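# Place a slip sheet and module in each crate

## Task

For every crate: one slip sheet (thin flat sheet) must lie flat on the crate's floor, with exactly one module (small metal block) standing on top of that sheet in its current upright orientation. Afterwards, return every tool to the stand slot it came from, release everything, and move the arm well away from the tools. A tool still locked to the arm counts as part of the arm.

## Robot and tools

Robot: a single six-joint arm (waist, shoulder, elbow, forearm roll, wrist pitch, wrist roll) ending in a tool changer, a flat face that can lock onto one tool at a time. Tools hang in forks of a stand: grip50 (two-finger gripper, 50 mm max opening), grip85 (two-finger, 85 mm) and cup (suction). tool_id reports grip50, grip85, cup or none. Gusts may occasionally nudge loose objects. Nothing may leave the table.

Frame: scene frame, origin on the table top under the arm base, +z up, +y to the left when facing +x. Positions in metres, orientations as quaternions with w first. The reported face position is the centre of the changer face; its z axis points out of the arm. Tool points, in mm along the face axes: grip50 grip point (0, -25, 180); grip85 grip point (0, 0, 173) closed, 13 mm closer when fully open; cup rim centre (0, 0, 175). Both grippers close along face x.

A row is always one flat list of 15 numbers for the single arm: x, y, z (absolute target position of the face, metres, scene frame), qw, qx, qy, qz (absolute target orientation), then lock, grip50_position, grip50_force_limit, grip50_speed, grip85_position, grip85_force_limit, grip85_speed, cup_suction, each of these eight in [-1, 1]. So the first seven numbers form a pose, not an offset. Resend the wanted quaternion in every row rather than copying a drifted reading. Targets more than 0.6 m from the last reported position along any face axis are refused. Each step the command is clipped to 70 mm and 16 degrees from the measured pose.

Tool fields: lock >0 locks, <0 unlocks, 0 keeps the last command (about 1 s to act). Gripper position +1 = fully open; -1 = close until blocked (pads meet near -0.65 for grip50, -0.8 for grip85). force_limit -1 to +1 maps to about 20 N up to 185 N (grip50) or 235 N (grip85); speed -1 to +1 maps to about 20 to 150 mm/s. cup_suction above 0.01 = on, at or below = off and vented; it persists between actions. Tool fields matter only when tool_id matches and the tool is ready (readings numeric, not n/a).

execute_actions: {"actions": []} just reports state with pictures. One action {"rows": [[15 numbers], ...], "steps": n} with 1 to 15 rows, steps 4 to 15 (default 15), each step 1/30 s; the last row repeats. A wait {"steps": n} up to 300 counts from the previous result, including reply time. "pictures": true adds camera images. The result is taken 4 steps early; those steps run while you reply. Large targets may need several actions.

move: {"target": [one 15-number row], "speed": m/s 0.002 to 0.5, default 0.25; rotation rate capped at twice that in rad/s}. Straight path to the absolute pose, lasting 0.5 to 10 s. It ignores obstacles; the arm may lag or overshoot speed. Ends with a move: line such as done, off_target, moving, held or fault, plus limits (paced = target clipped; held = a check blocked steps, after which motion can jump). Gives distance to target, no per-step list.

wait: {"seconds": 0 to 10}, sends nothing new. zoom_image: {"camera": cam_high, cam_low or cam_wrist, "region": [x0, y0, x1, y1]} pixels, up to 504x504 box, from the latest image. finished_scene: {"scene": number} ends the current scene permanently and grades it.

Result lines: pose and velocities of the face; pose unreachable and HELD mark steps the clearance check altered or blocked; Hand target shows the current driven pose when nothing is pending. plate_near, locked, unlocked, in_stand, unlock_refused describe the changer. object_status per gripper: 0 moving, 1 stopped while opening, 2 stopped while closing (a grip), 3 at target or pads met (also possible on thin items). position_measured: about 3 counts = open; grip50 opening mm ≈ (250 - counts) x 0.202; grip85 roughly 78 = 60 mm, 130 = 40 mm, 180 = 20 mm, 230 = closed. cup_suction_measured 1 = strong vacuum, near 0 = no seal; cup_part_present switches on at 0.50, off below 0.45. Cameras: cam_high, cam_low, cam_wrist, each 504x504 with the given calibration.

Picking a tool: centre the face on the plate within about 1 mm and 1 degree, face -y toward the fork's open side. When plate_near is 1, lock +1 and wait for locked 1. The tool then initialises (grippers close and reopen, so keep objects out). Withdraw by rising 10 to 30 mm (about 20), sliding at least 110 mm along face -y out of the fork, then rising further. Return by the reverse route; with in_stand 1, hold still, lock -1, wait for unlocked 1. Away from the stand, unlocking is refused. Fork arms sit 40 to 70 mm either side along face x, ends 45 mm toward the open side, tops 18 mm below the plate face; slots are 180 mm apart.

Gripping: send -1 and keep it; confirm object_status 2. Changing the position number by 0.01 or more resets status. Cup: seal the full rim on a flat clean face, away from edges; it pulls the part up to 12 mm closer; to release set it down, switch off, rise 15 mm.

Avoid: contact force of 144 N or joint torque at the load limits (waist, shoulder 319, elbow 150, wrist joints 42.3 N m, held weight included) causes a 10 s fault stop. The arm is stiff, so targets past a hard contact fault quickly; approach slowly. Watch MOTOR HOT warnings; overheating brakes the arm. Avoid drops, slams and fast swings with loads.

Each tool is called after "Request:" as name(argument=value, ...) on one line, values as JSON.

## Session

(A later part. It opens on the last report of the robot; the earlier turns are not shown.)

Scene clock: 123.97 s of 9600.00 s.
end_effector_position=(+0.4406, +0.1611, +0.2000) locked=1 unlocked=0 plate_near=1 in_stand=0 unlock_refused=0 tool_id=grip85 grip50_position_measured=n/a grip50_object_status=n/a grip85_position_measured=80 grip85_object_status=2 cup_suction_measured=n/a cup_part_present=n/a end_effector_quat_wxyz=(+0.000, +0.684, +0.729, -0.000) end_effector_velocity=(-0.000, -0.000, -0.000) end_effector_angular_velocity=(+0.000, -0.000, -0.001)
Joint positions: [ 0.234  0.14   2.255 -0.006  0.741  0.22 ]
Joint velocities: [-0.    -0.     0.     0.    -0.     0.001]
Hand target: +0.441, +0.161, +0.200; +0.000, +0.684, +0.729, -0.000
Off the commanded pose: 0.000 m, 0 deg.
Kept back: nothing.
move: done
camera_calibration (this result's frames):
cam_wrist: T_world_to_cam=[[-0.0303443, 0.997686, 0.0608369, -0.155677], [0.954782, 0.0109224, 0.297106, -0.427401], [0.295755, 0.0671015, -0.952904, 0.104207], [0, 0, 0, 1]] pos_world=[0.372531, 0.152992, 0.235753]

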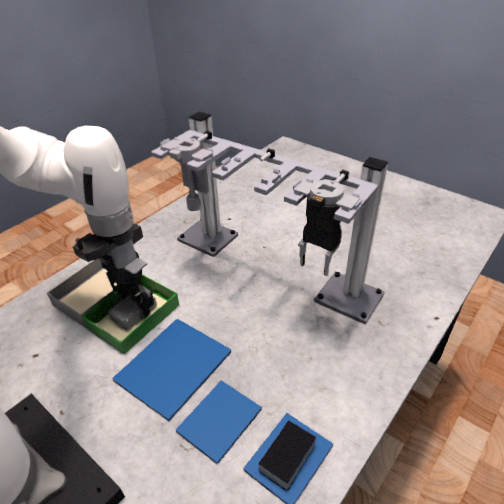

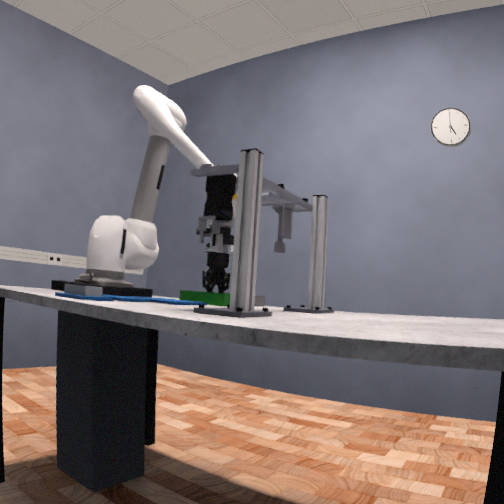

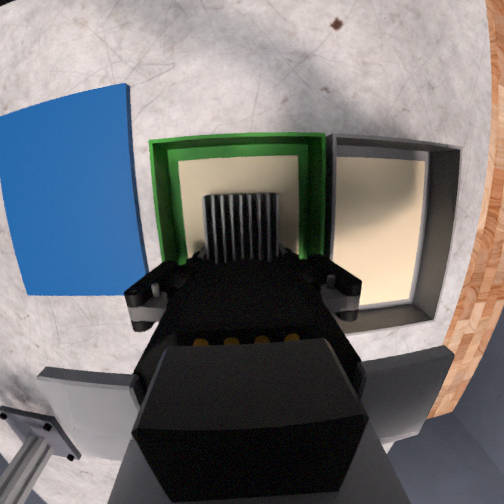

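Request:
execute_actions(actions=[{"rows": [[0.4404,0.1611,0.1998,0,0.6842,0.7293,0,0,1,0,0,-1,-0.4,-0.6,0],[0.4404,0.1611,0.1996,0,0.6842,0.7293,0,0,1,0,0,-1,-0.4,-0.6,0],[0.4404,0.1611,0.1994,0,0.6842,0.7293,0,0,1,0,0,-1,-0.4,-0.6,0],[0.4404,0.1611,0.1992,0,0.6842,0.7293,0,0,1,0,0,-1,-0.4,-0.6,0],[0.4404,0.1611,0.1990,0,0.6842,0.7293,0,0,1,0,0,-1,-0.4,-0.6,0],[0.4404,0.1611,0.1988,0,0.6842,0.7293,0,0,1,0,0,-1,-0.4,-0.6,0],[0.4404,0.1611,0.1986,0,0.6842,0.7293,0,0,1,0,0,-1,-0.4,-0.6,0],[0.4404,0.1611,0.1984,0,0.6842,0.7293,0,0,1,0,0,-1,-0.4,-0.6,0]], "steps": 15}])

Request:
execute_actions(actions=[{"rows": [[0.4404,0.1611,0.1983,0,0.6842,0.7293,0,0,1,0,0,-1,-0.4,-0.6,0],[0.4404,0.1611,0.1982,0,0.6842,0.7293,0,0,1,0,0,-1,-0.4,-0.6,0],[0.4404,0.1611,0.1981,0,0.6842,0.7293,0,0,1,0,0,-1,-0.4,-0.6,0],[0.4404,0.1611,0.1980,0,0.6842,0.7293,0,0,1,0,0,-1,-0.4,-0.6,0],[0.4404,0.1611,0.1979,0,0.6842,0.7293,0,0,1,0,0,-1,-0.4,-0.6,0]], "steps": 12}])

Scene clock: 124.97 s of 9600.00 s.
end_effector_position=(+0.4404, +0.1611, +0.1984) locked=1 unlocked=0 plate_near=1 in_stand=0 unlock_refused=0 tool_id=grip85 grip50_position_measured=n/a grip50_object_status=n/a grip85_position_measured=80 grip85_object_status=2 cup_suction_measured=n/a cup_part_present=n/a end_effector_quat_wxyz=(+0.000, +0.684, +0.729, -0.000) end_effector_velocity=(+0.000, -0.000, -0.000) end_effector_angular_velocity=(-0.002, +0.000, +0.003)
Joint positions: [ 0.234  0.142  2.257 -0.005  0.737  0.22 ]
Joint velocities: [ 0.     0.001  0.    -0.002 -0.    -0.001]
Steps of this call (steps 1 to 19: nothing new was sent; steps 20 to 30: the first 11 steps of this action). Readings (end_effector_position | what the end effector reports):
20: (+0.4405, +0.1611, +0.1999) | locked=1 unlocked=0 plate_near=1 in_stand=0 unlock_refused=0 tool_id=grip85 grip50_position_measured=n/a grip50_object_status=n/a grip85_position_measured=80 grip85_object_status=2 cup_suction_measured=n/a cup_part_present=n/a
21: (+0.4405, +0.1611, +0.1998) | locked=1 unlocked=0 plate_near=1 in_stand=0 unlock_refused=0 tool_id=grip85 grip50_position_measured=n/a grip50_object_status=n/a grip85_position_measured=80 grip85_object_status=2 cup_suction_measured=n/a cup_part_present=n/a
23: (+0.4404, +0.1611, +0.1995) | locked=1 unlocked=0 plate_near=1 in_stand=0 unlock_refused=0 tool_id=grip85 grip50_position_measured=n/a grip50_object_status=n/a grip85_position_measured=80 grip85_object_status=2 cup_suction_measured=n/a cup_part_present=n/a
27: (+0.4404, +0.1611, +0.1987) | locked=1 unlocked=0 plate_near=1 in_stand=0 unlock_refused=0 tool_id=grip85 grip50_position_measured=n/a grip50_object_status=n/a grip85_position_measured=80 grip85_object_status=2 cup_suction_measured=n/a cup_part_present=n/a
30: the state above

Scene clock: 125.37 s of 9600.00 s.
end_effector_position=(+0.4404, +0.1611, +0.1979) locked=1 unlocked=0 plate_near=1 in_stand=0 unlock_refused=0 tool_id=grip85 grip50_position_measured=n/a grip50_object_status=n/a grip85_position_measured=80 grip85_object_status=2 cup_suction_measured=n/a cup_part_present=n/a end_effector_quat_wxyz=(-0.000, +0.684, +0.729, -0.000) end_effector_velocity=(+0.000, +0.000, -0.000) end_effector_angular_velocity=(-0.000, +0.000, +0.000)
Joint positions: [ 0.234  0.143  2.257 -0.005  0.736  0.22 ]
Joint velocities: [ 0.     0.001 -0.    -0.    -0.    -0.   ]
Off your previous action's commanded pose: 0.000 m, 0 deg at its last step (step 4 of this call).
Steps of this call (steps 1 to 4: the last 4 steps of your previous action; steps 5 to 12: the first 8 steps of this action). Readings (end_effector_position | what the end effector reports):
5: (+0.4404, +0.1611, +0.1984) | locked=1 unlocked=0 plate_near=1 in_stand=0 unlock_refused=0 tool_id=grip85 grip50_position_measured=n/a grip50_object_status=n/a grip85_position_measured=80 grip85_object_status=2 cup_suction_measured=n/a cup_part_present=n/a
6: (+0.4404, +0.1611, +0.1983) | locked=1 unlocked=0 plate_near=1 in_stand=0 unlock_refused=0 tool_id=grip85 grip50_position_measured=n/a grip50_object_status=n/a grip85_position_measured=80 grip85_object_status=2 cup_suction_measured=n/a cup_part_present=n/a
8: (+0.4404, +0.1611, +0.1981) | locked=1 unlocked=0 plate_near=1 in_stand=0 unlock_refused=0 tool_id=grip85 grip50_position_measured=n/a grip50_object_status=n/a grip85_position_measured=80 grip85_object_status=2 cup_suction_measured=n/a cup_part_present=n/a
12: the state above

Request:
execute_actions(actions=[{"rows": [[0.4404,0.1611,0.1978,0,0.6842,0.7293,0,0,1,0,0,-1,-0.4,-0.6,0],[0.4404,0.1611,0.1977,0,0.6842,0.7293,0,0,1,0,0,-1,-0.4,-0.6,0],[0.4404,0.1611,0.1976,0,0.6842,0.7293,0,0,1,0,0,-1,-0.4,-0.6,0],[0.4404,0.1611,0.1975,0,0.6842,0.7293,0,0,1,0,0,-1,-0.4,-0.6,0],[0.4404,0.1611,0.1974,0,0.6842,0.7293,0,0,1,0,0,-1,-0.4,-0.6,0]], "steps": 11}])

Scene clock: 125.73 s of 9600.00 s.
end_effector_position=(+0.4404, +0.1611, +0.1974) locked=1 unlocked=0 plate_near=1 in_stand=0 unlock_refused=0 tool_id=grip85 grip50_position_measured=n/a grip50_object_status=n/a grip85_position_measured=80 grip85_object_status=2 cup_suction_measured=n/a cup_part_present=n/a end_effector_quat_wxyz=(-0.000, +0.684, +0.729, -0.000) end_effector_velocity=(+0.000, -0.000, +0.000) end_effector_angular_velocity=(+0.001, -0.002, -0.001)
Joint positions: [ 0.234  0.144  2.258 -0.005  0.735  0.22 ]
Joint velocities: [-0.    -0.001  0.    -0.    -0.002  0.001]
Off your previous action's commanded pose: 0.000 m, 0 deg at its last step (step 4 of this call).
Steps of this call (steps 1 to 4: the last 4 steps of your previous action; steps 5 to 11: the first 7 steps of this action). Readings (end_effector_position | what the end effector reports):
5: (+0.4404, +0.1611, +0.1979) | locked=1 unlocked=0 plate_near=1 in_stand=0 unlock_refused=0 tool_id=grip85 grip50_position_measured=n/a grip50_object_status=n/a grip85_position_measured=80 grip85_object_status=2 cup_suction_measured=n/a cup_part_present=n/a
6: (+0.4404, +0.1611, +0.1978) | locked=1 unlocked=0 plate_near=1 in_stand=0 unlock_refused=0 tool_id=grip85 grip50_position_measured=n/a grip50_object_status=n/a grip85_position_measured=80 grip85_object_status=2 cup_suction_measured=n/a cup_part_present=n/a
8: (+0.4404, +0.1611, +0.1976) | locked=1 unlocked=0 plate_near=1 in_stand=0 unlock_refused=0 tool_id=grip85 grip50_position_measured=n/a grip50_object_status=n/a grip85_position_measured=80 grip85_object_status=2 cup_suction_measured=n/a cup_part_present=n/a
11: the state above

Request:
execute_actions(actions=[{"rows": [[0.4404,0.1611,0.1973,0,0.6842,0.7293,0,0,1,0,0,-1,-0.4,-0.6,0],[0.4404,0.1611,0.1972,0,0.6842,0.7293,0,0,1,0,0,-1,-0.4,-0.6,0],[0.4404,0.1611,0.1971,0,0.6842,0.7293,0,0,1,0,0,-1,-0.4,-0.6,0],[0.4404,0.1611,0.1970,0,0.6842,0.7293,0,0,1,0,0,-1,-0.4,-0.6,0],[0.4404,0.1611,0.1969,0,0.6842,0.7293,0,0,1,0,0,-1,-0.4,-0.6,0]], "steps": 11}])

Scene clock: 126.13 s of 9600.00 s.
end_effector_position=(+0.4404, +0.1611, +0.1969) locked=1 unlocked=0 plate_near=1 in_stand=0 unlock_refused=0 tool_id=grip85 grip50_position_measured=n/a grip50_object_status=n/a grip85_position_measured=80 grip85_object_status=2 cup_suction_measured=n/a cup_part_present=n/a end_effector_quat_wxyz=(-0.000, +0.684, +0.729, -0.000) end_effector_velocity=(+0.000, -0.000, -0.001) end_effector_angular_velocity=(-0.001, +0.000, -0.000)
Joint positions: [ 0.234  0.144  2.258 -0.005  0.734  0.22 ]
Joint velocities: [ 0.     0.001  0.    -0.001 -0.001  0.001]
Off your previous action's commanded pose: 0.000 m, 0 deg at its last step (step 4 of this call).
Steps of this call (steps 1 to 4: the last 4 steps of your previous action; step 5: nothing new was sent; steps 6 to 12: the first 7 steps of this action). Readings (end_effector_position | what the end effector reports):
6: (+0.4404, +0.1611, +0.1974) | locked=1 unlocked=0 plate_near=1 in_stand=0 unlock_refused=0 tool_id=grip85 grip50_position_measured=n/a grip50_object_status=n/a grip85_position_measured=80 grip85_object_status=2 cup_suction_measured=n/a cup_part_present=n/a
7: (+0.4404, +0.1611, +0.1973) | locked=1 unlocked=0 plate_near=1 in_stand=0 unlock_refused=0 tool_id=grip85 grip50_position_measured=n/a grip50_object_status=n/a grip85_position_measured=80 grip85_object_status=2 cup_suction_measured=n/a cup_part_present=n/a
9: (+0.4404, +0.1611, +0.1971) | locked=1 unlocked=0 plate_near=1 in_stand=0 unlock_refused=0 tool_id=grip85 grip50_position_measured=n/a grip50_object_status=n/a grip85_position_measured=80 grip85_object_status=2 cup_suction_measured=n/a cup_part_present=n/a
12: the state above

Request:
execute_actions(actions=[{"rows": [[0.4404,0.1611,0.1968,0,0.6842,0.7293,0,0,1,0,0,-1,-0.4,-0.6,0],[0.4404,0.1611,0.1967,0,0.6842,0.7293,0,0,1,0,0,-1,-0.4,-0.6,0],[0.4404,0.1611,0.1966,0,0.6842,0.7293,0,0,1,0,0,-1,-0.4,-0.6,0],[0.4404,0.1611,0.1965,0,0.6842,0.7293,0,0,1,0,0,-1,-0.4,-0.6,0],[0.4404,0.1611,0.1964,0,0.6842,0.7293,0,0,1,0,0,-1,-0.4,-0.6,0]], "steps": 11}])

Scene clock: 126.53 s of 9600.00 s.
end_effector_position=(+0.4404, +0.1611, +0.1964) locked=1 unlocked=0 plate_near=1 in_stand=0 unlock_refused=0 tool_id=grip85 grip50_position_measured=n/a grip50_object_status=n/a grip85_position_measured=80 grip85_object_status=2 cup_suction_measured=n/a cup_part_present=n/a end_effector_quat_wxyz=(-0.000, +0.684, +0.729, -0.000) end_effector_velocity=(+0.000, +0.000, -0.000) end_effector_angular_velocity=(+0.001, -0.000, +0.001)
Joint positions: [ 0.234  0.145  2.258 -0.005  0.733  0.22 ]
Joint velocities: [ 0.     0.001 -0.     0.001 -0.002 -0.001]
Off your previous action's commanded pose: 0.000 m, 0 deg at its last step (step 4 of this call).
Steps of this call (steps 1 to 4: the last 4 steps of your previous action; step 5: nothing new was sent; steps 6 to 12: the first 7 steps of this action). Readings (end_effector_position | what the end effector reports):
6: (+0.4404, +0.1611, +0.1969) | locked=1 unlocked=0 plate_near=1 in_stand=0 unlock_refused=0 tool_id=grip85 grip50_position_measured=n/a grip50_object_status=n/a grip85_position_measured=80 grip85_object_status=2 cup_suction_measured=n/a cup_part_present=n/a
7: (+0.4404, +0.1611, +0.1968) | locked=1 unlocked=0 plate_near=1 in_stand=0 unlock_refused=0 tool_id=grip85 grip50_position_measured=n/a grip50_object_status=n/a grip85_position_measured=80 grip85_object_status=2 cup_suction_measured=n/a cup_part_present=n/a
9: (+0.4404, +0.1611, +0.1966) | locked=1 unlocked=0 plate_near=1 in_stand=0 unlock_refused=0 tool_id=grip85 grip50_position_measured=n/a grip50_object_status=n/a grip85_position_measured=80 grip85_object_status=2 cup_suction_measured=n/a cup_part_present=n/a
12: the state above

Request:
execute_actions(actions=[{"rows": [[0.4404,0.1611,0.1963,0,0.6842,0.7293,0,0,1,0,0,-1,-0.4,-0.6,0],[0.4404,0.1611,0.1962,0,0.6842,0.7293,0,0,1,0,0,-1,-0.4,-0.6,0],[0.4404,0.1611,0.1961,0,0.6842,0.7293,0,0,1,0,0,-1,-0.4,-0.6,0],[0.4404,0.1611,0.1960,0,0.6842,0.7293,0,0,1,0,0,-1,-0.4,-0.6,0],[0.4404,0.1611,0.1959,0,0.6842,0.7293,0,0,1,0,0,-1,-0.4,-0.6,0]], "steps": 11}])

Scene clock: 126.90 s of 9600.00 s.
end_effector_position=(+0.4404, +0.1611, +0.1959) locked=1 unlocked=0 plate_near=1 in_stand=0 unlock_refused=0 tool_id=grip85 grip50_position_measured=n/a grip50_object_status=n/a grip85_position_measured=80 grip85_object_status=2 cup_suction_measured=n/a cup_part_present=n/a end_effector_quat_wxyz=(-0.000, +0.684, +0.729, -0.000) end_effector_velocity=(+0.000, -0.000, -0.000) end_effector_angular_velocity=(-0.000, -0.000, -0.000)
Joint positions: [ 0.234  0.146  2.259 -0.005  0.731  0.22 ]
Joint velocities: [ 0.     0.     0.    -0.001 -0.001  0.001]
Off your previous action's commanded pose: 0.000 m, 0 deg at its last step (step 4 of this call).
Steps of this call (steps 1 to 4: the last 4 steps of your previous action; steps 5 to 11: the first 7 steps of this action). Readings (end_effector_position | what the end effector reports):
5: (+0.4404, +0.1611, +0.1964) | locked=1 unlocked=0 plate_near=1 in_stand=0 unlock_refused=0 tool_id=grip85 grip50_position_measured=n/a grip50_object_status=n/a grip85_position_measured=80 grip85_object_status=2 cup_suction_measured=n/a cup_part_present=n/a
6: (+0.4404, +0.1611, +0.1963) | locked=1 unlocked=0 plate_near=1 in_stand=0 unlock_refused=0 tool_id=grip85 grip50_position_measured=n/a grip50_object_status=n/a grip85_position_measured=80 grip85_object_status=2 cup_suction_measured=n/a cup_part_present=n/a
8: (+0.4404, +0.1611, +0.1961) | locked=1 unlocked=0 plate_near=1 in_stand=0 unlock_refused=0 tool_id=grip85 grip50_position_measured=n/a grip50_object_status=n/a grip85_position_measured=80 grip85_object_status=2 cup_suction_measured=n/a cup_part_present=n/a
11: the state above

Request:
execute_actions(actions=[{"rows": [[0.4404,0.1611,0.1958,0,0.6842,0.7293,0,0,1,0,0,-1,-0.4,-0.6,0],[0.4404,0.1611,0.1957,0,0.6842,0.7293,0,0,1,0,0,-1,-0.4,-0.6,0],[0.4404,0.1611,0.1956,0,0.6842,0.7293,0,0,1,0,0,-1,-0.4,-0.6,0],[0.4404,0.1611,0.1955,0,0.6842,0.7293,0,0,1,0,0,-1,-0.4,-0.6,0],[0.4404,0.1611,0.1954,0,0.6842,0.7293,0,0,1,0,0,-1,-0.4,-0.6,0]], "steps": 11}])

Scene clock: 127.27 s of 9600.00 s.
end_effector_position=(+0.4404, +0.1611, +0.1954) locked=1 unlocked=0 plate_near=1 in_stand=0 unlock_refused=0 tool_id=grip85 grip50_position_measured=n/a grip50_object_status=n/a grip85_position_measured=80 grip85_object_status=2 cup_suction_measured=n/a cup_part_present=n/a end_effector_quat_wxyz=(-0.000, +0.684, +0.729, -0.000) end_effector_velocity=(+0.000, +0.000, -0.001) end_effector_angular_velocity=(+0.001, +0.001, +0.000)
Joint positions: [ 0.234  0.147  2.259 -0.005  0.73   0.22 ]
Joint velocities: [ 0.     0.002  0.     0.002 -0.001 -0.002]
Off your previous action's commanded pose: 0.000 m, 0 deg at its last step (step 4 of this call).
Steps of this call (steps 1 to 4: the last 4 steps of your previous action; steps 5 to 11: the first 7 steps of this action). Readings (end_effector_position | what the end effector reports):
5: (+0.4404, +0.1611, +0.1959) | locked=1 unlocked=0 plate_near=1 in_stand=0 unlock_refused=0 tool_id=grip85 grip50_position_measured=n/a grip50_object_status=n/a grip85_position_measured=80 grip85_object_status=2 cup_suction_measured=n/a cup_part_present=n/a
6: (+0.4404, +0.1611, +0.1958) | locked=1 unlocked=0 plate_near=1 in_stand=0 unlock_refused=0 tool_id=grip85 grip50_position_measured=n/a grip50_object_status=n/a grip85_position_measured=80 grip85_object_status=2 cup_suction_measured=n/a cup_part_present=n/a
8: (+0.4404, +0.1611, +0.1956) | locked=1 unlocked=0 plate_near=1 in_stand=0 unlock_refused=0 tool_id=grip85 grip50_position_measured=n/a grip50_object_status=n/a grip85_position_measured=80 grip85_object_status=2 cup_suction_measured=n/a cup_part_present=n/a
11: the state above

Request:
execute_actions(actions=[{"rows": [[0.4404,0.1611,0.1953,0,0.6842,0.7293,0,0,1,0,0,-1,-0.4,-0.6,0],[0.4404,0.1611,0.1952,0,0.6842,0.7293,0,0,1,0,0,-1,-0.4,-0.6,0],[0.4404,0.1611,0.1951,0,0.6842,0.7293,0,0,1,0,0,-1,-0.4,-0.6,0],[0.4404,0.1611,0.1950,0,0.6842,0.7293,0,0,1,0,0,-1,-0.4,-0.6,0],[0.4404,0.1611,0.1949,0,0.6842,0.7293,0,0,1,0,0,-1,-0.4,-0.6,0]], "steps": 11}])

Scene clock: 127.63 s of 9600.00 s.
end_effector_position=(+0.4404, +0.1611, +0.1949) locked=1 unlocked=0 plate_near=1 in_stand=0 unlock_refused=0 tool_id=grip85 grip50_position_measured=n/a grip50_object_status=n/a grip85_position_measured=80 grip85_object_status=2 cup_suction_measured=n/a cup_part_present=n/a end_effector_quat_wxyz=(-0.000, +0.684, +0.729, -0.000) end_effector_velocity=(-0.000, +0.000, -0.000) end_effector_angular_velocity=(+0.001, +0.000, -0.001)
Joint positions: [ 0.234  0.148  2.259 -0.005  0.729  0.22 ]
Joint velocities: [ 0.     0.001  0.     0.001 -0.001  0.001]
Off your previous action's commanded pose: 0.000 m, 0 deg at its last step (step 4 of this call).
Steps of this call (steps 1 to 4: the last 4 steps of your previous action; steps 5 to 11: the first 7 steps of this action). Readings (end_effector_position | what the end effector reports):
5: (+0.4404, +0.1611, +0.1954) | locked=1 unlocked=0 plate_near=1 in_stand=0 unlock_refused=0 tool_id=grip85 grip50_position_measured=n/a grip50_object_status=n/a grip85_position_measured=80 grip85_object_status=2 cup_suction_measured=n/a cup_part_present=n/a
6: (+0.4404, +0.1611, +0.1953) | locked=1 unlocked=0 plate_near=1 in_stand=0 unlock_refused=0 tool_id=grip85 grip50_position_measured=n/a grip50_object_status=n/a grip85_position_measured=80 grip85_object_status=2 cup_suction_measured=n/a cup_part_present=n/a
8: (+0.4404, +0.1611, +0.1951) | locked=1 unlocked=0 plate_near=1 in_stand=0 unlock_refused=0 tool_id=grip85 grip50_position_measured=n/a grip50_object_status=n/a grip85_position_measured=80 grip85_object_status=2 cup_suction_measured=n/a cup_part_present=n/a
11: the state above

Request:
execute_actions(actions=[{"rows": [[0.4404,0.1611,0.1948,0,0.6842,0.7293,0,0,1,0,0,-1,-0.4,-0.6,0],[0.4404,0.1611,0.1947,0,0.6842,0.7293,0,0,1,0,0,-1,-0.4,-0.6,0],[0.4404,0.1611,0.1946,0,0.6842,0.7293,0,0,1,0,0,-1,-0.4,-0.6,0],[0.4404,0.1611,0.1945,0,0.6842,0.7293,0,0,1,0,0,-1,-0.4,-0.6,0],[0.4404,0.1611,0.1944,0,0.6842,0.7293,0,0,1,0,0,-1,-0.4,-0.6,0]], "steps": 11}])

Scene clock: 128.03 s of 9600.00 s.
end_effector_position=(+0.4404, +0.1611, +0.1944) locked=1 unlocked=0 plate_near=1 in_stand=0 unlock_refused=0 tool_id=grip85 grip50_position_measured=n/a grip50_object_status=n/a grip85_position_measured=80 grip85_object_status=2 cup_suction_measured=n/a cup_part_present=n/a end_effector_quat_wxyz=(-0.000, +0.684, +0.729, -0.000) end_effector_velocity=(+0.000, -0.000, -0.001) end_effector_angular_velocity=(+0.000, +0.001, -0.000)
Joint positions: [ 0.234  0.148  2.26  -0.005  0.728  0.22 ]
Joint velocities: [-0.001  0.002  0.     0.001 -0.002 -0.001]
Off your previous action's commanded pose: 0.000 m, 0 deg at its last step (step 4 of this call).
Steps of this call (steps 1 to 4: the last 4 steps of your previous action; step 5: nothing new was sent; steps 6 to 12: the first 7 steps of this action). Readings (end_effector_position | what the end effector reports):
6: (+0.4404, +0.1611, +0.1949) | locked=1 unlocked=0 plate_near=1 in_stand=0 unlock_refused=0 tool_id=grip85 grip50_position_measured=n/a grip50_object_status=n/a grip85_position_measured=80 grip85_object_status=2 cup_suction_measured=n/a cup_part_present=n/a
7: (+0.4404, +0.1611, +0.1948) | locked=1 unlocked=0 plate_near=1 in_stand=0 unlock_refused=0 tool_id=grip85 grip50_position_measured=n/a grip50_object_status=n/a grip85_position_measured=80 grip85_object_status=2 cup_suction_measured=n/a cup_part_present=n/a
9: (+0.4404, +0.1611, +0.1946) | locked=1 unlocked=0 plate_near=1 in_stand=0 unlock_refused=0 tool_id=grip85 grip50_position_measured=n/a grip50_object_status=n/a grip85_position_measured=80 grip85_object_status=2 cup_suction_measured=n/a cup_part_present=n/a
12: the state above

Request:
execute_actions(actions=[{"rows": [[0.4404,0.1611,0.1943,0,0.6842,0.7293,0,0,1,0,0,-1,-0.4,-0.6,0],[0.4404,0.1611,0.1942,0,0.6842,0.7293,0,0,1,0,0,-1,-0.4,-0.6,0],[0.4404,0.1611,0.1941,0,0.6842,0.7293,0,0,1,0,0,-1,-0.4,-0.6,0],[0.4404,0.1611,0.1940,0,0.6842,0.7293,0,0,1,0,0,-1,-0.4,-0.6,0]], "steps": 10}])

Scene clock: 128.37 s of 9600.00 s.
end_effector_position=(+0.4404, +0.1611, +0.1940) locked=1 unlocked=0 plate_near=1 in_stand=0 unlock_refused=0 tool_id=grip85 grip50_position_measured=n/a grip50_object_status=n/a grip85_position_measured=80 grip85_object_status=2 cup_suction_measured=n/a cup_part_present=n/a end_effector_quat_wxyz=(-0.000, +0.684, +0.729, -0.000) end_effector_velocity=(+0.000, +0.000, -0.001) end_effector_angular_velocity=(+0.000, +0.001, -0.000)
Joint positions: [ 0.234  0.149  2.26  -0.006  0.727  0.22 ]
Joint velocities: [ 0.     0.002  0.     0.    -0.001 -0.   ]
Off your previous action's commanded pose: 0.000 m, 0 deg at its last step (step 4 of this call).
Steps of this call (steps 1 to 4: the last 4 steps of your previous action; steps 5 to 10: the first 6 steps of this action). Readings (end_effector_position | what the end effector reports):
5: (+0.4404, +0.1611, +0.1944) | locked=1 unlocked=0 plate_near=1 in_stand=0 unlock_refused=0 tool_id=grip85 grip50_position_measured=n/a grip50_object_status=n/a grip85_position_measured=80 grip85_object_status=2 cup_suction_measured=n/a cup_part_present=n/a
6: (+0.4404, +0.1611, +0.1943) | locked=1 unlocked=0 plate_near=1 in_stand=0 unlock_refused=0 tool_id=grip85 grip50_position_measured=n/a grip50_object_status=n/a grip85_position_measured=80 grip85_object_status=2 cup_suction_measured=n/a cup_part_present=n/a
8: (+0.4404, +0.1611, +0.1941) | locked=1 unlocked=0 plate_near=1 in_stand=0 unlock_refused=0 tool_id=grip85 grip50_position_measured=n/a grip50_object_status=n/a grip85_position_measured=80 grip85_object_status=2 cup_suction_measured=n/a cup_part_present=n/a
10: the state above

Request:
execute_actions(actions=[{"rows": [[0.4404,0.1611,0.1939,0,0.6842,0.7293,0,0,1,0,0,-1,-0.4,-0.6,0],[0.4404,0.1611,0.1938,0,0.6842,0.7293,0,0,1,0,0,-1,-0.4,-0.6,0],[0.4404,0.1611,0.1937,0,0.6842,0.7293,0,0,1,0,0,-1,-0.4,-0.6,0],[0.4404,0.1611,0.1936,0,0.6842,0.7293,0,0,1,0,0,-1,-0.4,-0.6,0]], "steps": 10}])

Scene clock: 128.70 s of 9600.00 s.
end_effector_position=(+0.4404, +0.1611, +0.1936) locked=1 unlocked=0 plate_near=1 in_stand=0 unlock_refused=0 tool_id=grip85 grip50_position_measured=n/a grip50_object_status=n/a grip85_position_measured=80 grip85_object_status=2 cup_suction_measured=n/a cup_part_present=n/a end_effector_quat_wxyz=(-0.000, +0.684, +0.729, -0.000) end_effector_velocity=(+0.000, +0.000, -0.001) end_effector_angular_velocity=(-0.000, +0.000, +0.001)
Joint positions: [ 0.234  0.15   2.26  -0.006  0.726  0.22 ]
Joint velocities: [ 0.     0.001  0.    -0.    -0.001 -0.001]
Off your previous action's commanded pose: 0.000 m, 0 deg at its last step (step 4 of this call).
Steps of this call (steps 1 to 4: the last 4 steps of your previous action; steps 5 to 10: the first 6 steps of this action). Readings (end_effector_position | what the end effector reports):
5: (+0.4404, +0.1611, +0.1940) | locked=1 unlocked=0 plate_near=1 in_stand=0 unlock_refused=0 tool_id=grip85 grip50_position_measured=n/a grip50_object_status=n/a grip85_position_measured=80 grip85_object_status=2 cup_suction_measured=n/a cup_part_present=n/a
6: (+0.4404, +0.1611, +0.1939) | locked=1 unlocked=0 plate_near=1 in_stand=0 unlock_refused=0 tool_id=grip85 grip50_position_measured=n/a grip50_object_status=n/a grip85_position_measured=80 grip85_object_status=2 cup_suction_measured=n/a cup_part_present=n/a
8: (+0.4404, +0.1611, +0.1937) | locked=1 unlocked=0 plate_near=1 in_stand=0 unlock_refused=0 tool_id=grip85 grip50_position_measured=n/a grip50_object_status=n/a grip85_position_measured=80 grip85_object_status=2 cup_suction_measured=n/a cup_part_present=n/a
10: the state above

Request:
execute_actions(actions=[{"rows": [[0.4404,0.1611,0.1935,0,0.6842,0.7293,0,0,1,0,0,-1,-0.4,-0.6,0],[0.4404,0.1611,0.1934,0,0.6842,0.7293,0,0,1,0,0,-1,-0.4,-0.6,0],[0.4404,0.1611,0.1933,0,0.6842,0.7293,0,0,1,0,0,-1,-0.4,-0.6,0],[0.4404,0.1611,0.1932,0,0.6842,0.7293,0,0,1,0,0,-1,-0.4,-0.6,0]], "steps": 10}])

Scene clock: 129.03 s of 9600.00 s.
end_effector_position=(+0.4404, +0.1611, +0.1933) locked=1 unlocked=0 plate_near=1 in_stand=0 unlock_refused=0 tool_id=grip85 grip50_position_measured=n/a grip50_object_status=n/a grip85_position_measured=80 grip85_object_status=2 cup_suction_measured=n/a cup_part_present=n/a end_effector_quat_wxyz=(+0.000, +0.684, +0.729, +0.000) end_effector_velocity=(+0.000, +0.000, -0.000) end_effector_angular_velocity=(-0.000, -0.001, +0.001)
Joint positions: [ 0.234  0.15   2.261 -0.006  0.725  0.22 ]
Joint velocities: [ 0.     0.     0.    -0.001 -0.002 -0.   ]
Off your previous action's commanded pose: 0.000 m, 0 deg at its last step (step 4 of this call).
Steps of this call (steps 1 to 4: the last 4 steps of your previous action; steps 5 to 10: the first 6 steps of this action). Readings (end_effector_position | what the end effector reports):
5: (+0.4404, +0.1611, +0.1936) | locked=1 unlocked=0 plate_near=1 in_stand=0 unlock_refused=0 tool_id=grip85 grip50_position_measured=n/a grip50_object_status=n/a grip85_position_measured=80 grip85_object_status=2 cup_suction_measured=n/a cup_part_present=n/a
6: (+0.4404, +0.1611, +0.1935) | locked=1 unlocked=0 plate_near=1 in_stand=0 unlock_refused=0 tool_id=grip85 grip50_position_measured=n/a grip50_object_status=n/a grip85_position_measured=80 grip85_object_status=2 cup_suction_measured=n/a cup_part_present=n/a
8: (+0.4404, +0.1611, +0.1933) | locked=1 unlocked=0 plate_near=1 in_stand=0 unlock_refused=0 tool_id=grip85 grip50_position_measured=n/a grip50_object_status=n/a grip85_position_measured=80 grip85_object_status=2 cup_suction_measured=n/a cup_part_present=n/a
10: the state above

Request:
execute_actions(actions=[{"rows": [[0.4404,0.1611,0.1931,0,0.6842,0.7293,0,0,1,0,0,-1,-0.4,-0.6,0]], "steps": 9}])

Scene clock: 129.33 s of 9600.00 s.
end_effector_position=(+0.4404, +0.1611, +0.1932) locked=1 unlocked=0 plate_near=1 in_stand=0 unlock_refused=0 tool_id=grip85 grip50_position_measured=n/a grip50_object_status=n/a grip85_position_measured=80 grip85_object_status=2 cup_suction_measured=n/a cup_part_present=n/a end_effector_quat_wxyz=(+0.000, +0.684, +0.729, +0.000) end_effector_velocity=(-0.000, +0.000, +0.000) end_effector_angular_velocity=(+0.000, -0.001, -0.001)
Joint positions: [ 0.234  0.15   2.261 -0.006  0.725  0.22 ]
Joint velocities: [ 0.001 -0.     0.     0.    -0.     0.001]
Off your previous action's commanded pose: 0.000 m, 0 deg at its last step (step 4 of this call).
Steps of this call (steps 1 to 4: the last 4 steps of your previous action; steps 5 to 9: the first 5 steps of this action). Readings (end_effector_position | what the end effector reports):
5: (+0.4404, +0.1611, +0.1932) | locked=1 unlocked=0 plate_near=1 in_stand=0 unlock_refused=0 tool_id=grip85 grip50_position_measured=n/a grip50_object_status=n/a grip85_position_measured=80 grip85_object_status=2 cup_suction_measured=n/a cup_part_present=n/a
6: (+0.4404, +0.1611, +0.1932) | locked=1 unlocked=0 plate_near=1 in_stand=0 unlock_refused=0 tool_id=grip85 grip50_position_measured=n/a grip50_object_status=n/a grip85_position_measured=80 grip85_object_status=2 cup_suction_measured=n/a cup_part_present=n/a
8: (+0.4404, +0.1611, +0.1932) | locked=1 unlocked=0 plate_near=1 in_stand=0 unlock_refused=0 tool_id=grip85 grip50_position_measured=n/a grip50_object_status=n/a grip85_position_measured=80 grip85_object_status=2 cup_suction_measured=n/a cup_part_present=n/a
9: the state above

Request:
execute_actions(actions=[{"rows": [[0.4404,0.1611,0.1933,0,0.6842,0.7293,0,0,1,0,0,-1,-0.4,-0.6,0],[0.4404,0.1611,0.1934,0,0.6842,0.7293,0,0,1,0,0,-1,-0.4,-0.6,0],[0.4404,0.1611,0.1934,0,0.6842,0.7293,0,0,1,0,0,-1,-0.4,-0.6,0],[0.4404,0.1611,0.1934,0,0.6842,0.7293,0,0,1,0,0,0.62,-0.4,-0.6,0]], "steps": 15}])

Request:
execute_actions(actions=[{"steps": 10}], pictures=true)

Scene clock: 129.93 s of 9600.00 s.
end_effector_position=(+0.4403, +0.1611, +0.1932) locked=1 unlocked=0 plate_near=1 in_stand=0 unlock_refused=0 tool_id=grip85 grip50_position_measured=n/a grip50_object_status=n/a grip85_position_measured=57 grip85_object_status=0 cup_suction_measured=n/a cup_part_present=n/a end_effector_quat_wxyz=(-0.000, +0.684, +0.729, -0.000) end_effector_velocity=(+0.000, +0.000, +0.002) end_effector_angular_velocity=(+0.002, -0.004, -0.001)
Joint positions: [ 0.234  0.15   2.261 -0.006  0.726  0.22 ]
Joint velocities: [ 0.    -0.004 -0.     0.001 -0.     0.001]
Off your previous action's commanded pose: 0.000 m, 0 deg at its last step (step 4 of this call).
Steps of this call (steps 1 to 4: the last 4 steps of your previous action; steps 5 to 7: nothing new was sent; steps 8 to 18: the first 11 steps of this action). Readings (end_effector_position | what the end effector reports):
8: (+0.4404, +0.1611, +0.1931) | locked=1 unlocked=0 plate_near=1 in_stand=0 unlock_refused=0 tool_id=grip85 grip50_position_measured=n/a grip50_object_status=n/a grip85_position_measured=80 grip85_object_status=2 cup_suction_measured=n/a cup_part_present=n/a
9: (+0.4404, +0.1611, +0.1931) | locked=1 unlocked=0 plate_near=1 in_stand=0 unlock_refused=0 tool_id=grip85 grip50_position_measured=n/a grip50_object_status=n/a grip85_position_measured=80 grip85_object_status=2 cup_suction_measured=n/a cup_part_present=n/a
11: (+0.4404, +0.1611, +0.1931) | locked=1 unlocked=0 plate_near=1 in_stand=0 unlock_refused=0 tool_id=grip85 grip50_position_measured=n/a grip50_object_status=n/a grip85_position_measured=80 grip85_object_status=0 cup_suction_measured=n/a cup_part_present=n/a
15: (+0.4403, +0.1611, +0.1932) | locked=1 unlocked=0 plate_near=1 in_stand=0 unlock_refused=0 tool_id=grip85 grip50_position_measured=n/a grip50_object_status=n/a grip85_position_measured=69 grip85_object_status=0 cup_suction_measured=n/a cup_part_present=n/a
18: the state above

Scene clock: 130.27 s of 9600.00 s.
end_effector_position=(+0.4404, +0.1611, +0.1934) locked=1 unlocked=0 plate_near=1 in_stand=0 unlock_refused=0 tool_id=grip85 grip50_position_measured=n/a grip50_object_status=n/a grip85_position_measured=50 grip85_object_status=0 cup_suction_measured=n/a cup_part_present=n/a end_effector_quat_wxyz=(+0.000, +0.684, +0.729, -0.000) end_effector_velocity=(-0.000, +0.000, -0.001) end_effector_angular_velocity=(+0.001, +0.003, +0.001)
Joint positions: [ 0.234  0.15   2.261 -0.006  0.726  0.22 ]
Joint velocities: [ 0.     0.002 -0.     0.002  0.001 -0.002]
Hand target: +0.440, +0.161, +0.193; -0.000, +0.684, +0.729, +0.000
Off the commanded pose: 0.000 m, 0 deg.
Kept back: nothing.
Steps of this call (steps 1 to 4: the last 4 steps of your previous action; steps 5 to 10: nothing new was sent). Readings (end_effector_position | what the end effector reports):
1: (+0.4403, +0.1611, +0.1933) | locked=1 unlocked=0 plate_near=1 in_stand=0 unlock_refused=0 tool_id=grip85 grip50_position_measured=n/a grip50_object_status=n/a grip85_position_measured=54 grip85_object_status=0 cup_suction_measured=n/a cup_part_present=n/a
2: (+0.4403, +0.1611, +0.1933) | locked=1 unlocked=0 plate_near=1 in_stand=0 unlock_refused=0 tool_id=grip85 grip50_position_measured=n/a grip50_object_status=n/a grip85_position_measured=52 grip85_object_status=0 cup_suction_measured=n/a cup_part_present=n/a
4: (+0.4403, +0.1611, +0.1933) | locked=1 unlocked=0 plate_near=1 in_stand=0 unlock_refused=0 tool_id=grip85 grip50_position_measured=n/a grip50_object_status=n/a grip85_position_measured=51 grip85_object_status=0 cup_suction_measured=n/a cup_part_present=n/a
8: (+0.4404, +0.1611, +0.1934) | locked=1 unlocked=0 plate_near=1 in_stand=0 unlock_refused=0 tool_id=grip85 grip50_position_measured=n/a grip50_object_status=n/a grip85_position_measured=51 grip85_object_status=0 cup_suction_measured=n/a cup_part_present=n/a
10: the state above
camera_calibration (this result's frames):
cam_wrist: T_world_to_cam=[[-0.03049, 0.997678, 0.0609, -0.155201], [0.954808, 0.0110494, 0.297017, -0.425308], [0.295655, 0.0672039, -0.952928, 0.098041], [0, 0, 0, 1]] pos_world=[0.372369, 0.152952, 0.229202]

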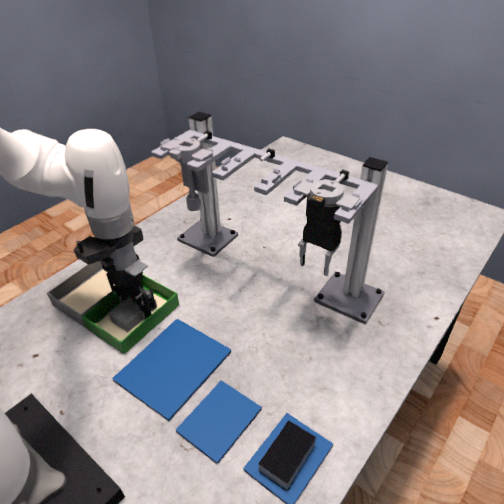

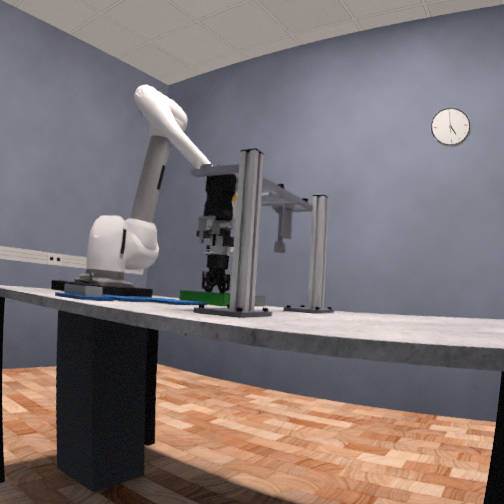

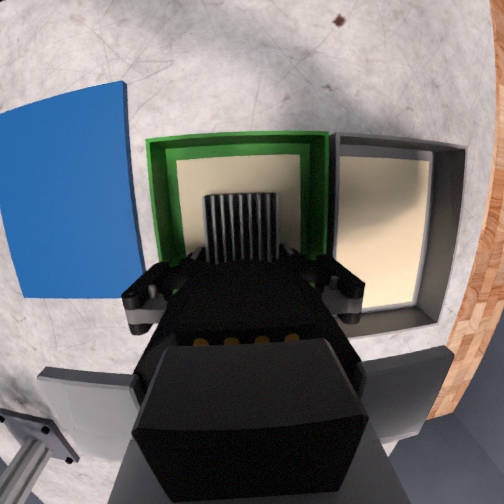

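Request:
move(target=[0.4404,0.1611,0.255,0,0.6842,0.7293,0,0,1,0,0,0.62,-0.4,-0.6,0], speed=0.06)

Request:
move(target=[0.47,-0.345,0.32,0,0.6765,0.7364,0,0,1,0,0,1,-0.4,-0.6,0], speed=0.25)

Request:
zoom_image(camera="cam_wrist", region=[170, 90, 310, 230])

Scene clock: 131.80 s of 9600.00 s.
end_effector_position=(+0.4402, +0.1611, +0.2551) locked=1 unlocked=0 plate_near=1 in_stand=0 unlock_refused=0 tool_id=grip85 grip50_position_measured=n/a grip50_object_status=n/a grip85_position_measured=50 grip85_object_status=3 cup_suction_measured=n/a cup_part_present=n/a end_effector_quat_wxyz=(-0.000, +0.684, +0.729, +0.000) end_effector_velocity=(+0.000, +0.000, +0.001) end_effector_angular_velocity=(+0.001, -0.001, -0.002)
Joint positions: [ 0.234  0.061  2.21  -0.005  0.865  0.219]
Joint velocities: [-0.    -0.001 -0.     0.001 -0.     0.001]
Hand target: +0.440, +0.161, +0.255; -0.000, +0.684, +0.729, +0.000
Off the commanded pose: 0.000 m, 0 deg.
Kept back: nothing.
move: done
camera_calibration (this result's frames):
cam_wrist: T_world_to_cam=[[-0.0305831, 0.997665, 0.0610651, -0.158954], [0.954827, 0.011094, 0.296954, -0.443458], [0.295583, 0.0673884, -0.952937, 0.156853], [0, 0, 0, 1]] pos_world=[0.372202, 0.152933, 0.290864]

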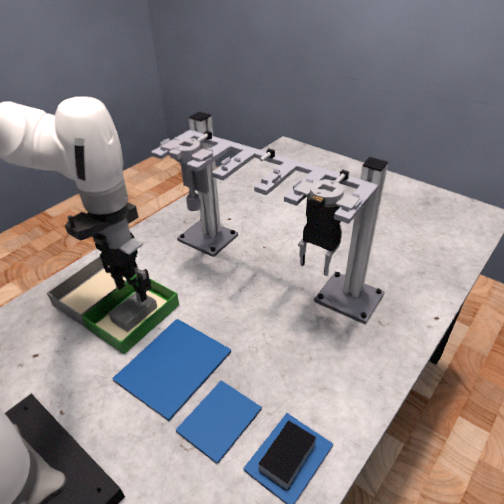

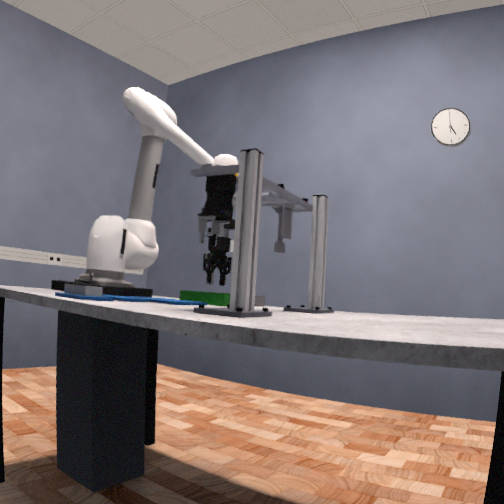

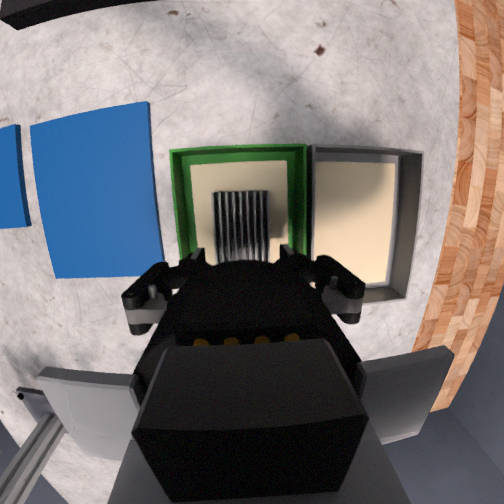

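Scene clock: 134.23 s of 9600.00 s.
end_effector_position=(+0.4697, -0.3454, +0.3202) locked=1 unlocked=0 plate_near=1 in_stand=0 unlock_refused=0 tool_id=grip85 grip50_position_measured=n/a grip50_object_status=n/a grip85_position_measured=3 grip85_object_status=3 cup_suction_measured=n/a cup_part_present=n/a end_effector_quat_wxyz=(+0.001, +0.676, +0.737, -0.001) end_effector_velocity=(+0.000, -0.000, +0.000) end_effector_angular_velocity=(+0.001, -0.001, +0.000)
Joint positions: [-0.741  0.16   1.95   0.002  1.024 -0.781]
Joint velocities: [-0.     0.    -0.001  0.002  0.    -0.002]
Hand target: +0.470, -0.345, +0.320; +0.001, +0.676, +0.736, -0.001
Off the commanded pose: 0.001 m, 0 deg.
Kept back: nothing.
move: done
camera_calibration (this result's frames):
cam_wrist: T_world_to_cam=[[-0.0516231, 0.996923, 0.0589852, 0.35353], [0.954179, 0.0318049, 0.297542, -0.47805], [0.294751, 0.0716424, -0.952885, 0.246243], [0, 0, 0, 1]] pos_world=[0.401815, -0.35488, 0.356028]

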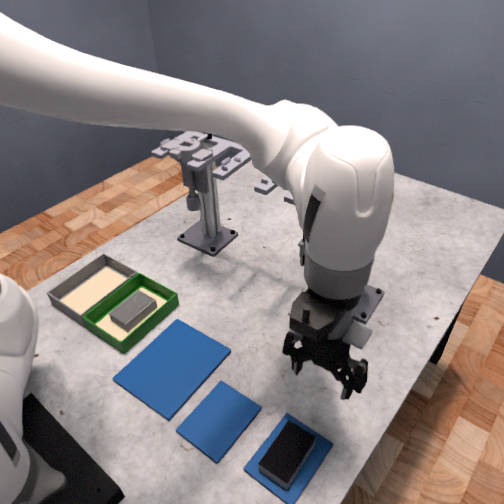

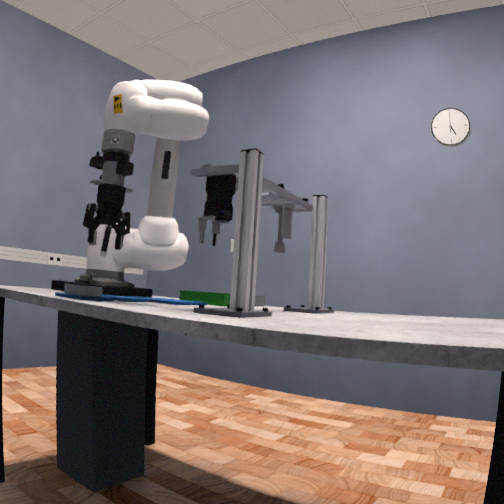

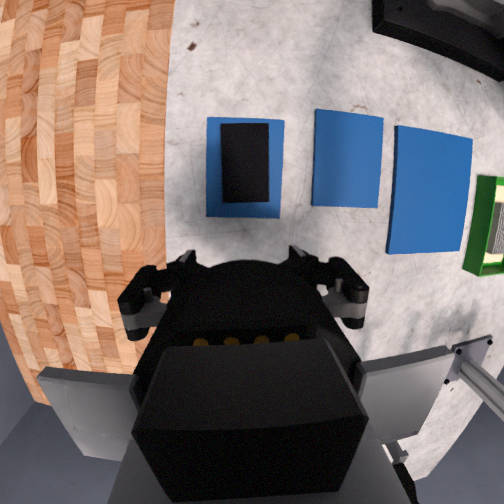

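Region (170, 90, 310, 230) of cam_wrist's 504x504 image, scaled by 3.600, with more detail than that image has.

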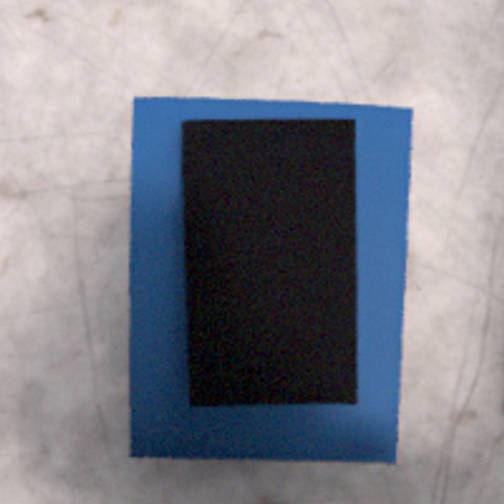

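Request:
move(target=[0.3817,-0.3449,0.245,0,0.6833,0.7302,0,0,1,0,0,1,-0.4,-0.6,0], speed=0.15)

Request:
zoom_image(camera="cam_wrist", region=[160, 160, 330, 290])

Scene clock: 136.20 s of 9600.00 s.
end_effector_position=(+0.3819, -0.3451, +0.2449) locked=1 unlocked=0 plate_near=1 in_stand=0 unlock_refused=0 tool_id=grip85 grip50_position_measured=n/a grip50_object_status=n/a grip85_position_measured=3 grip85_object_status=3 cup_suction_measured=n/a cup_part_present=n/a end_effector_quat_wxyz=(+0.000, +0.683, +0.730, -0.000) end_effector_velocity=(-0.000, +0.000, -0.001) end_effector_angular_velocity=(+0.001, +0.001, +0.000)
Joint positions: [-0.85   0.142  2.14   0.004  0.854 -0.873]
Joint velocities: [-0.     0.001  0.001  0.    -0.    -0.   ]
Hand target: +0.382, -0.345, +0.245; +0.000, +0.683, +0.730, -0.000
Off the commanded pose: 0.000 m, 0 deg.
Kept back: nothing.
move: done
camera_calibration (this result's frames):
cam_wrist: T_world_to_cam=[[-0.0328268, 0.997628, 0.060508, 0.345851], [0.954781, 0.0134029, 0.297006, -0.378299], [0.295491, 0.0675216, -0.952956, 0.198628], [0, 0, 0, 1]] pos_world=[0.313853, -0.353372, 0.280714]

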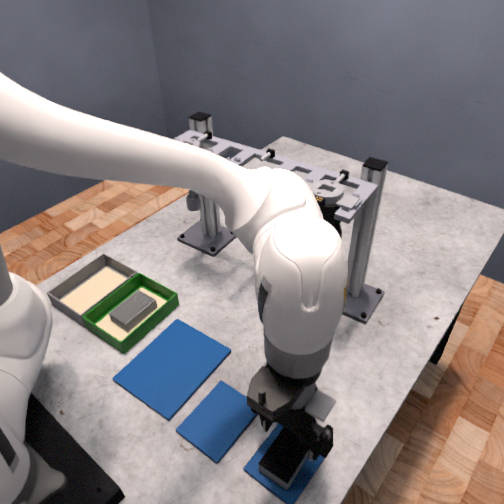

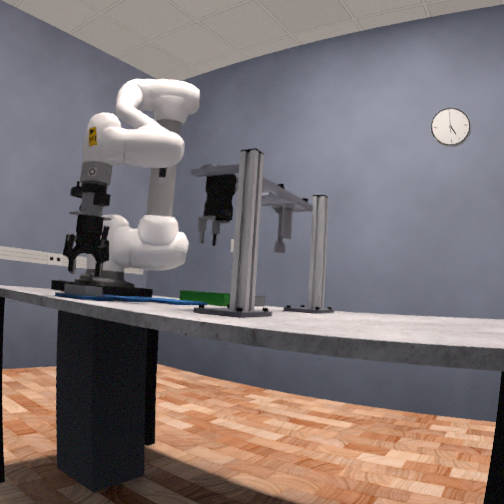

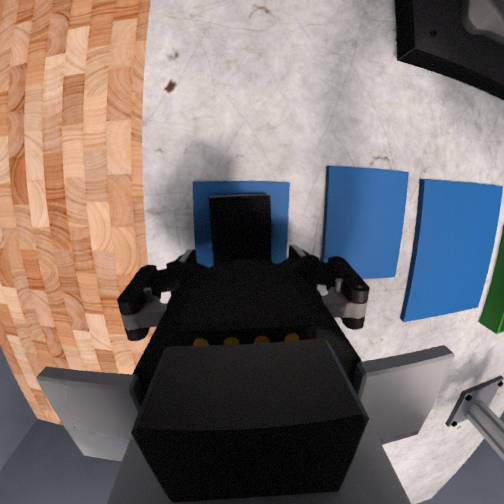

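Region (160, 160, 330, 290) of cam_wrist's 504x504 image, scaled by 2.965, with more detail than that image has; it fills the top 385 rows of this view, and the rest is white.

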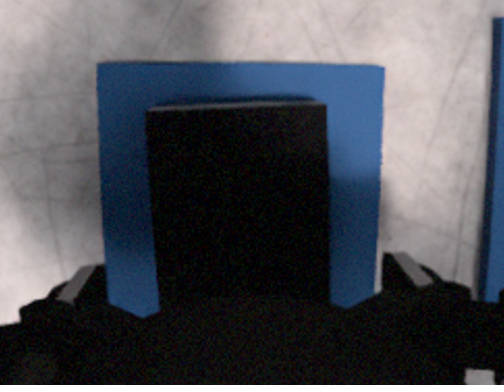

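Request:
move(target=[0.3818,-0.3458,0.204,0,0.6833,0.7302,0,0,1,0,0,1,-0.4,-0.6,0], speed=0.04)

Request:
zoom_image(camera="cam_wrist", region=[160, 160, 330, 290])

Request:
zoom_image(camera="cam_low", region=[40, 240, 140, 310])

Scene clock: 137.73 s of 9600.00 s.
end_effector_position=(+0.3819, -0.3459, +0.2040) locked=1 unlocked=0 plate_near=1 in_stand=0 unlock_refused=0 tool_id=grip85 grip50_position_measured=n/a grip50_object_status=n/a grip85_position_measured=3 grip85_object_status=3 cup_suction_measured=n/a cup_part_present=n/a end_effector_quat_wxyz=(+0.000, +0.683, +0.730, -0.000) end_effector_velocity=(+0.000, +0.000, -0.000) end_effector_angular_velocity=(+0.000, -0.001, -0.003)
Joint positions: [-0.851  0.197  2.171  0.004  0.768 -0.875]
Joint velocities: [-0.     0.     0.     0.001 -0.     0.003]
Hand target: +0.382, -0.346, +0.204; -0.000, +0.683, +0.730, -0.000
Off the commanded pose: 0.000 m, 0 deg.
Kept back: nothing.
move: done
camera_calibration (this result's frames):
cam_wrist: T_world_to_cam=[[-0.0329144, 0.997603, 0.0608615, 0.349084], [0.95478, 0.0133815, 0.297012, -0.366149], [0.295485, 0.0678853, -0.952932, 0.159796], [0, 0, 0, 1]] pos_world=[0.313864, -0.354196, 0.239779]

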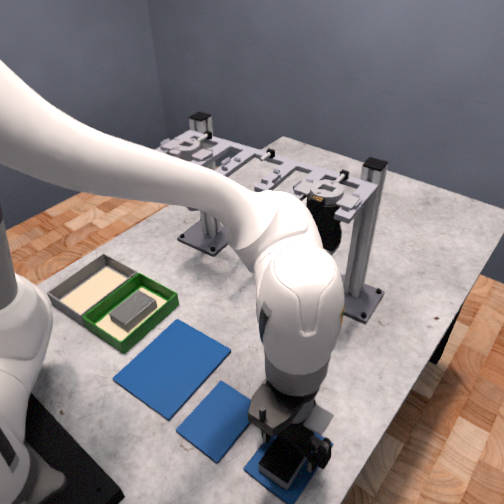

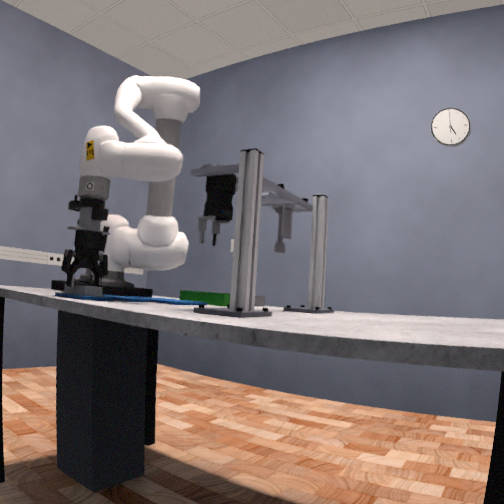

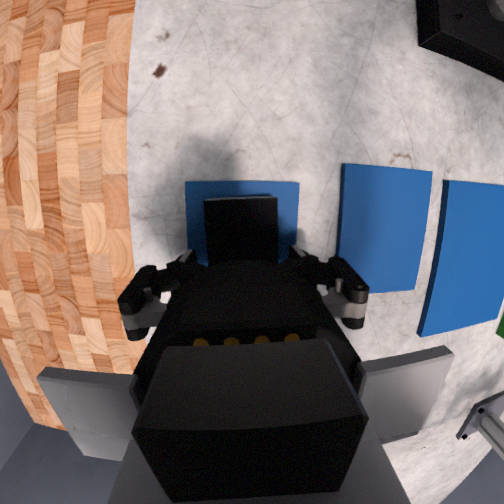

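Region (160, 160, 330, 290) of cam_wrist's 504x504 image, scaled by 2.965, with more detail than that image has; it fills the top 385 rows of this view, and the rest is white.

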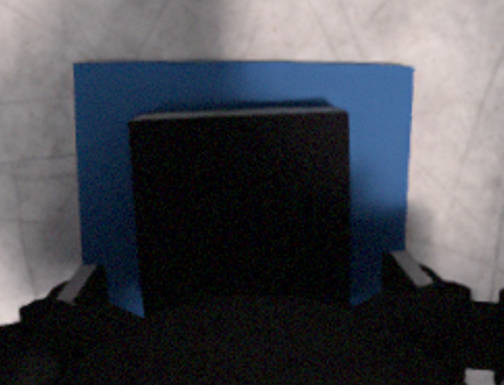

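Region (40, 240, 140, 310) of cam_low's 504x504 image, scaled by 5.040, with more detail than that image has; it fills the top 353 rows of this view, and the rest is white.

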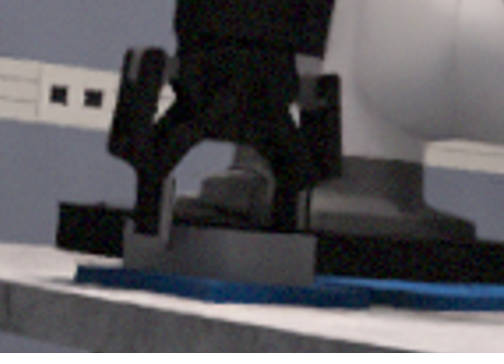

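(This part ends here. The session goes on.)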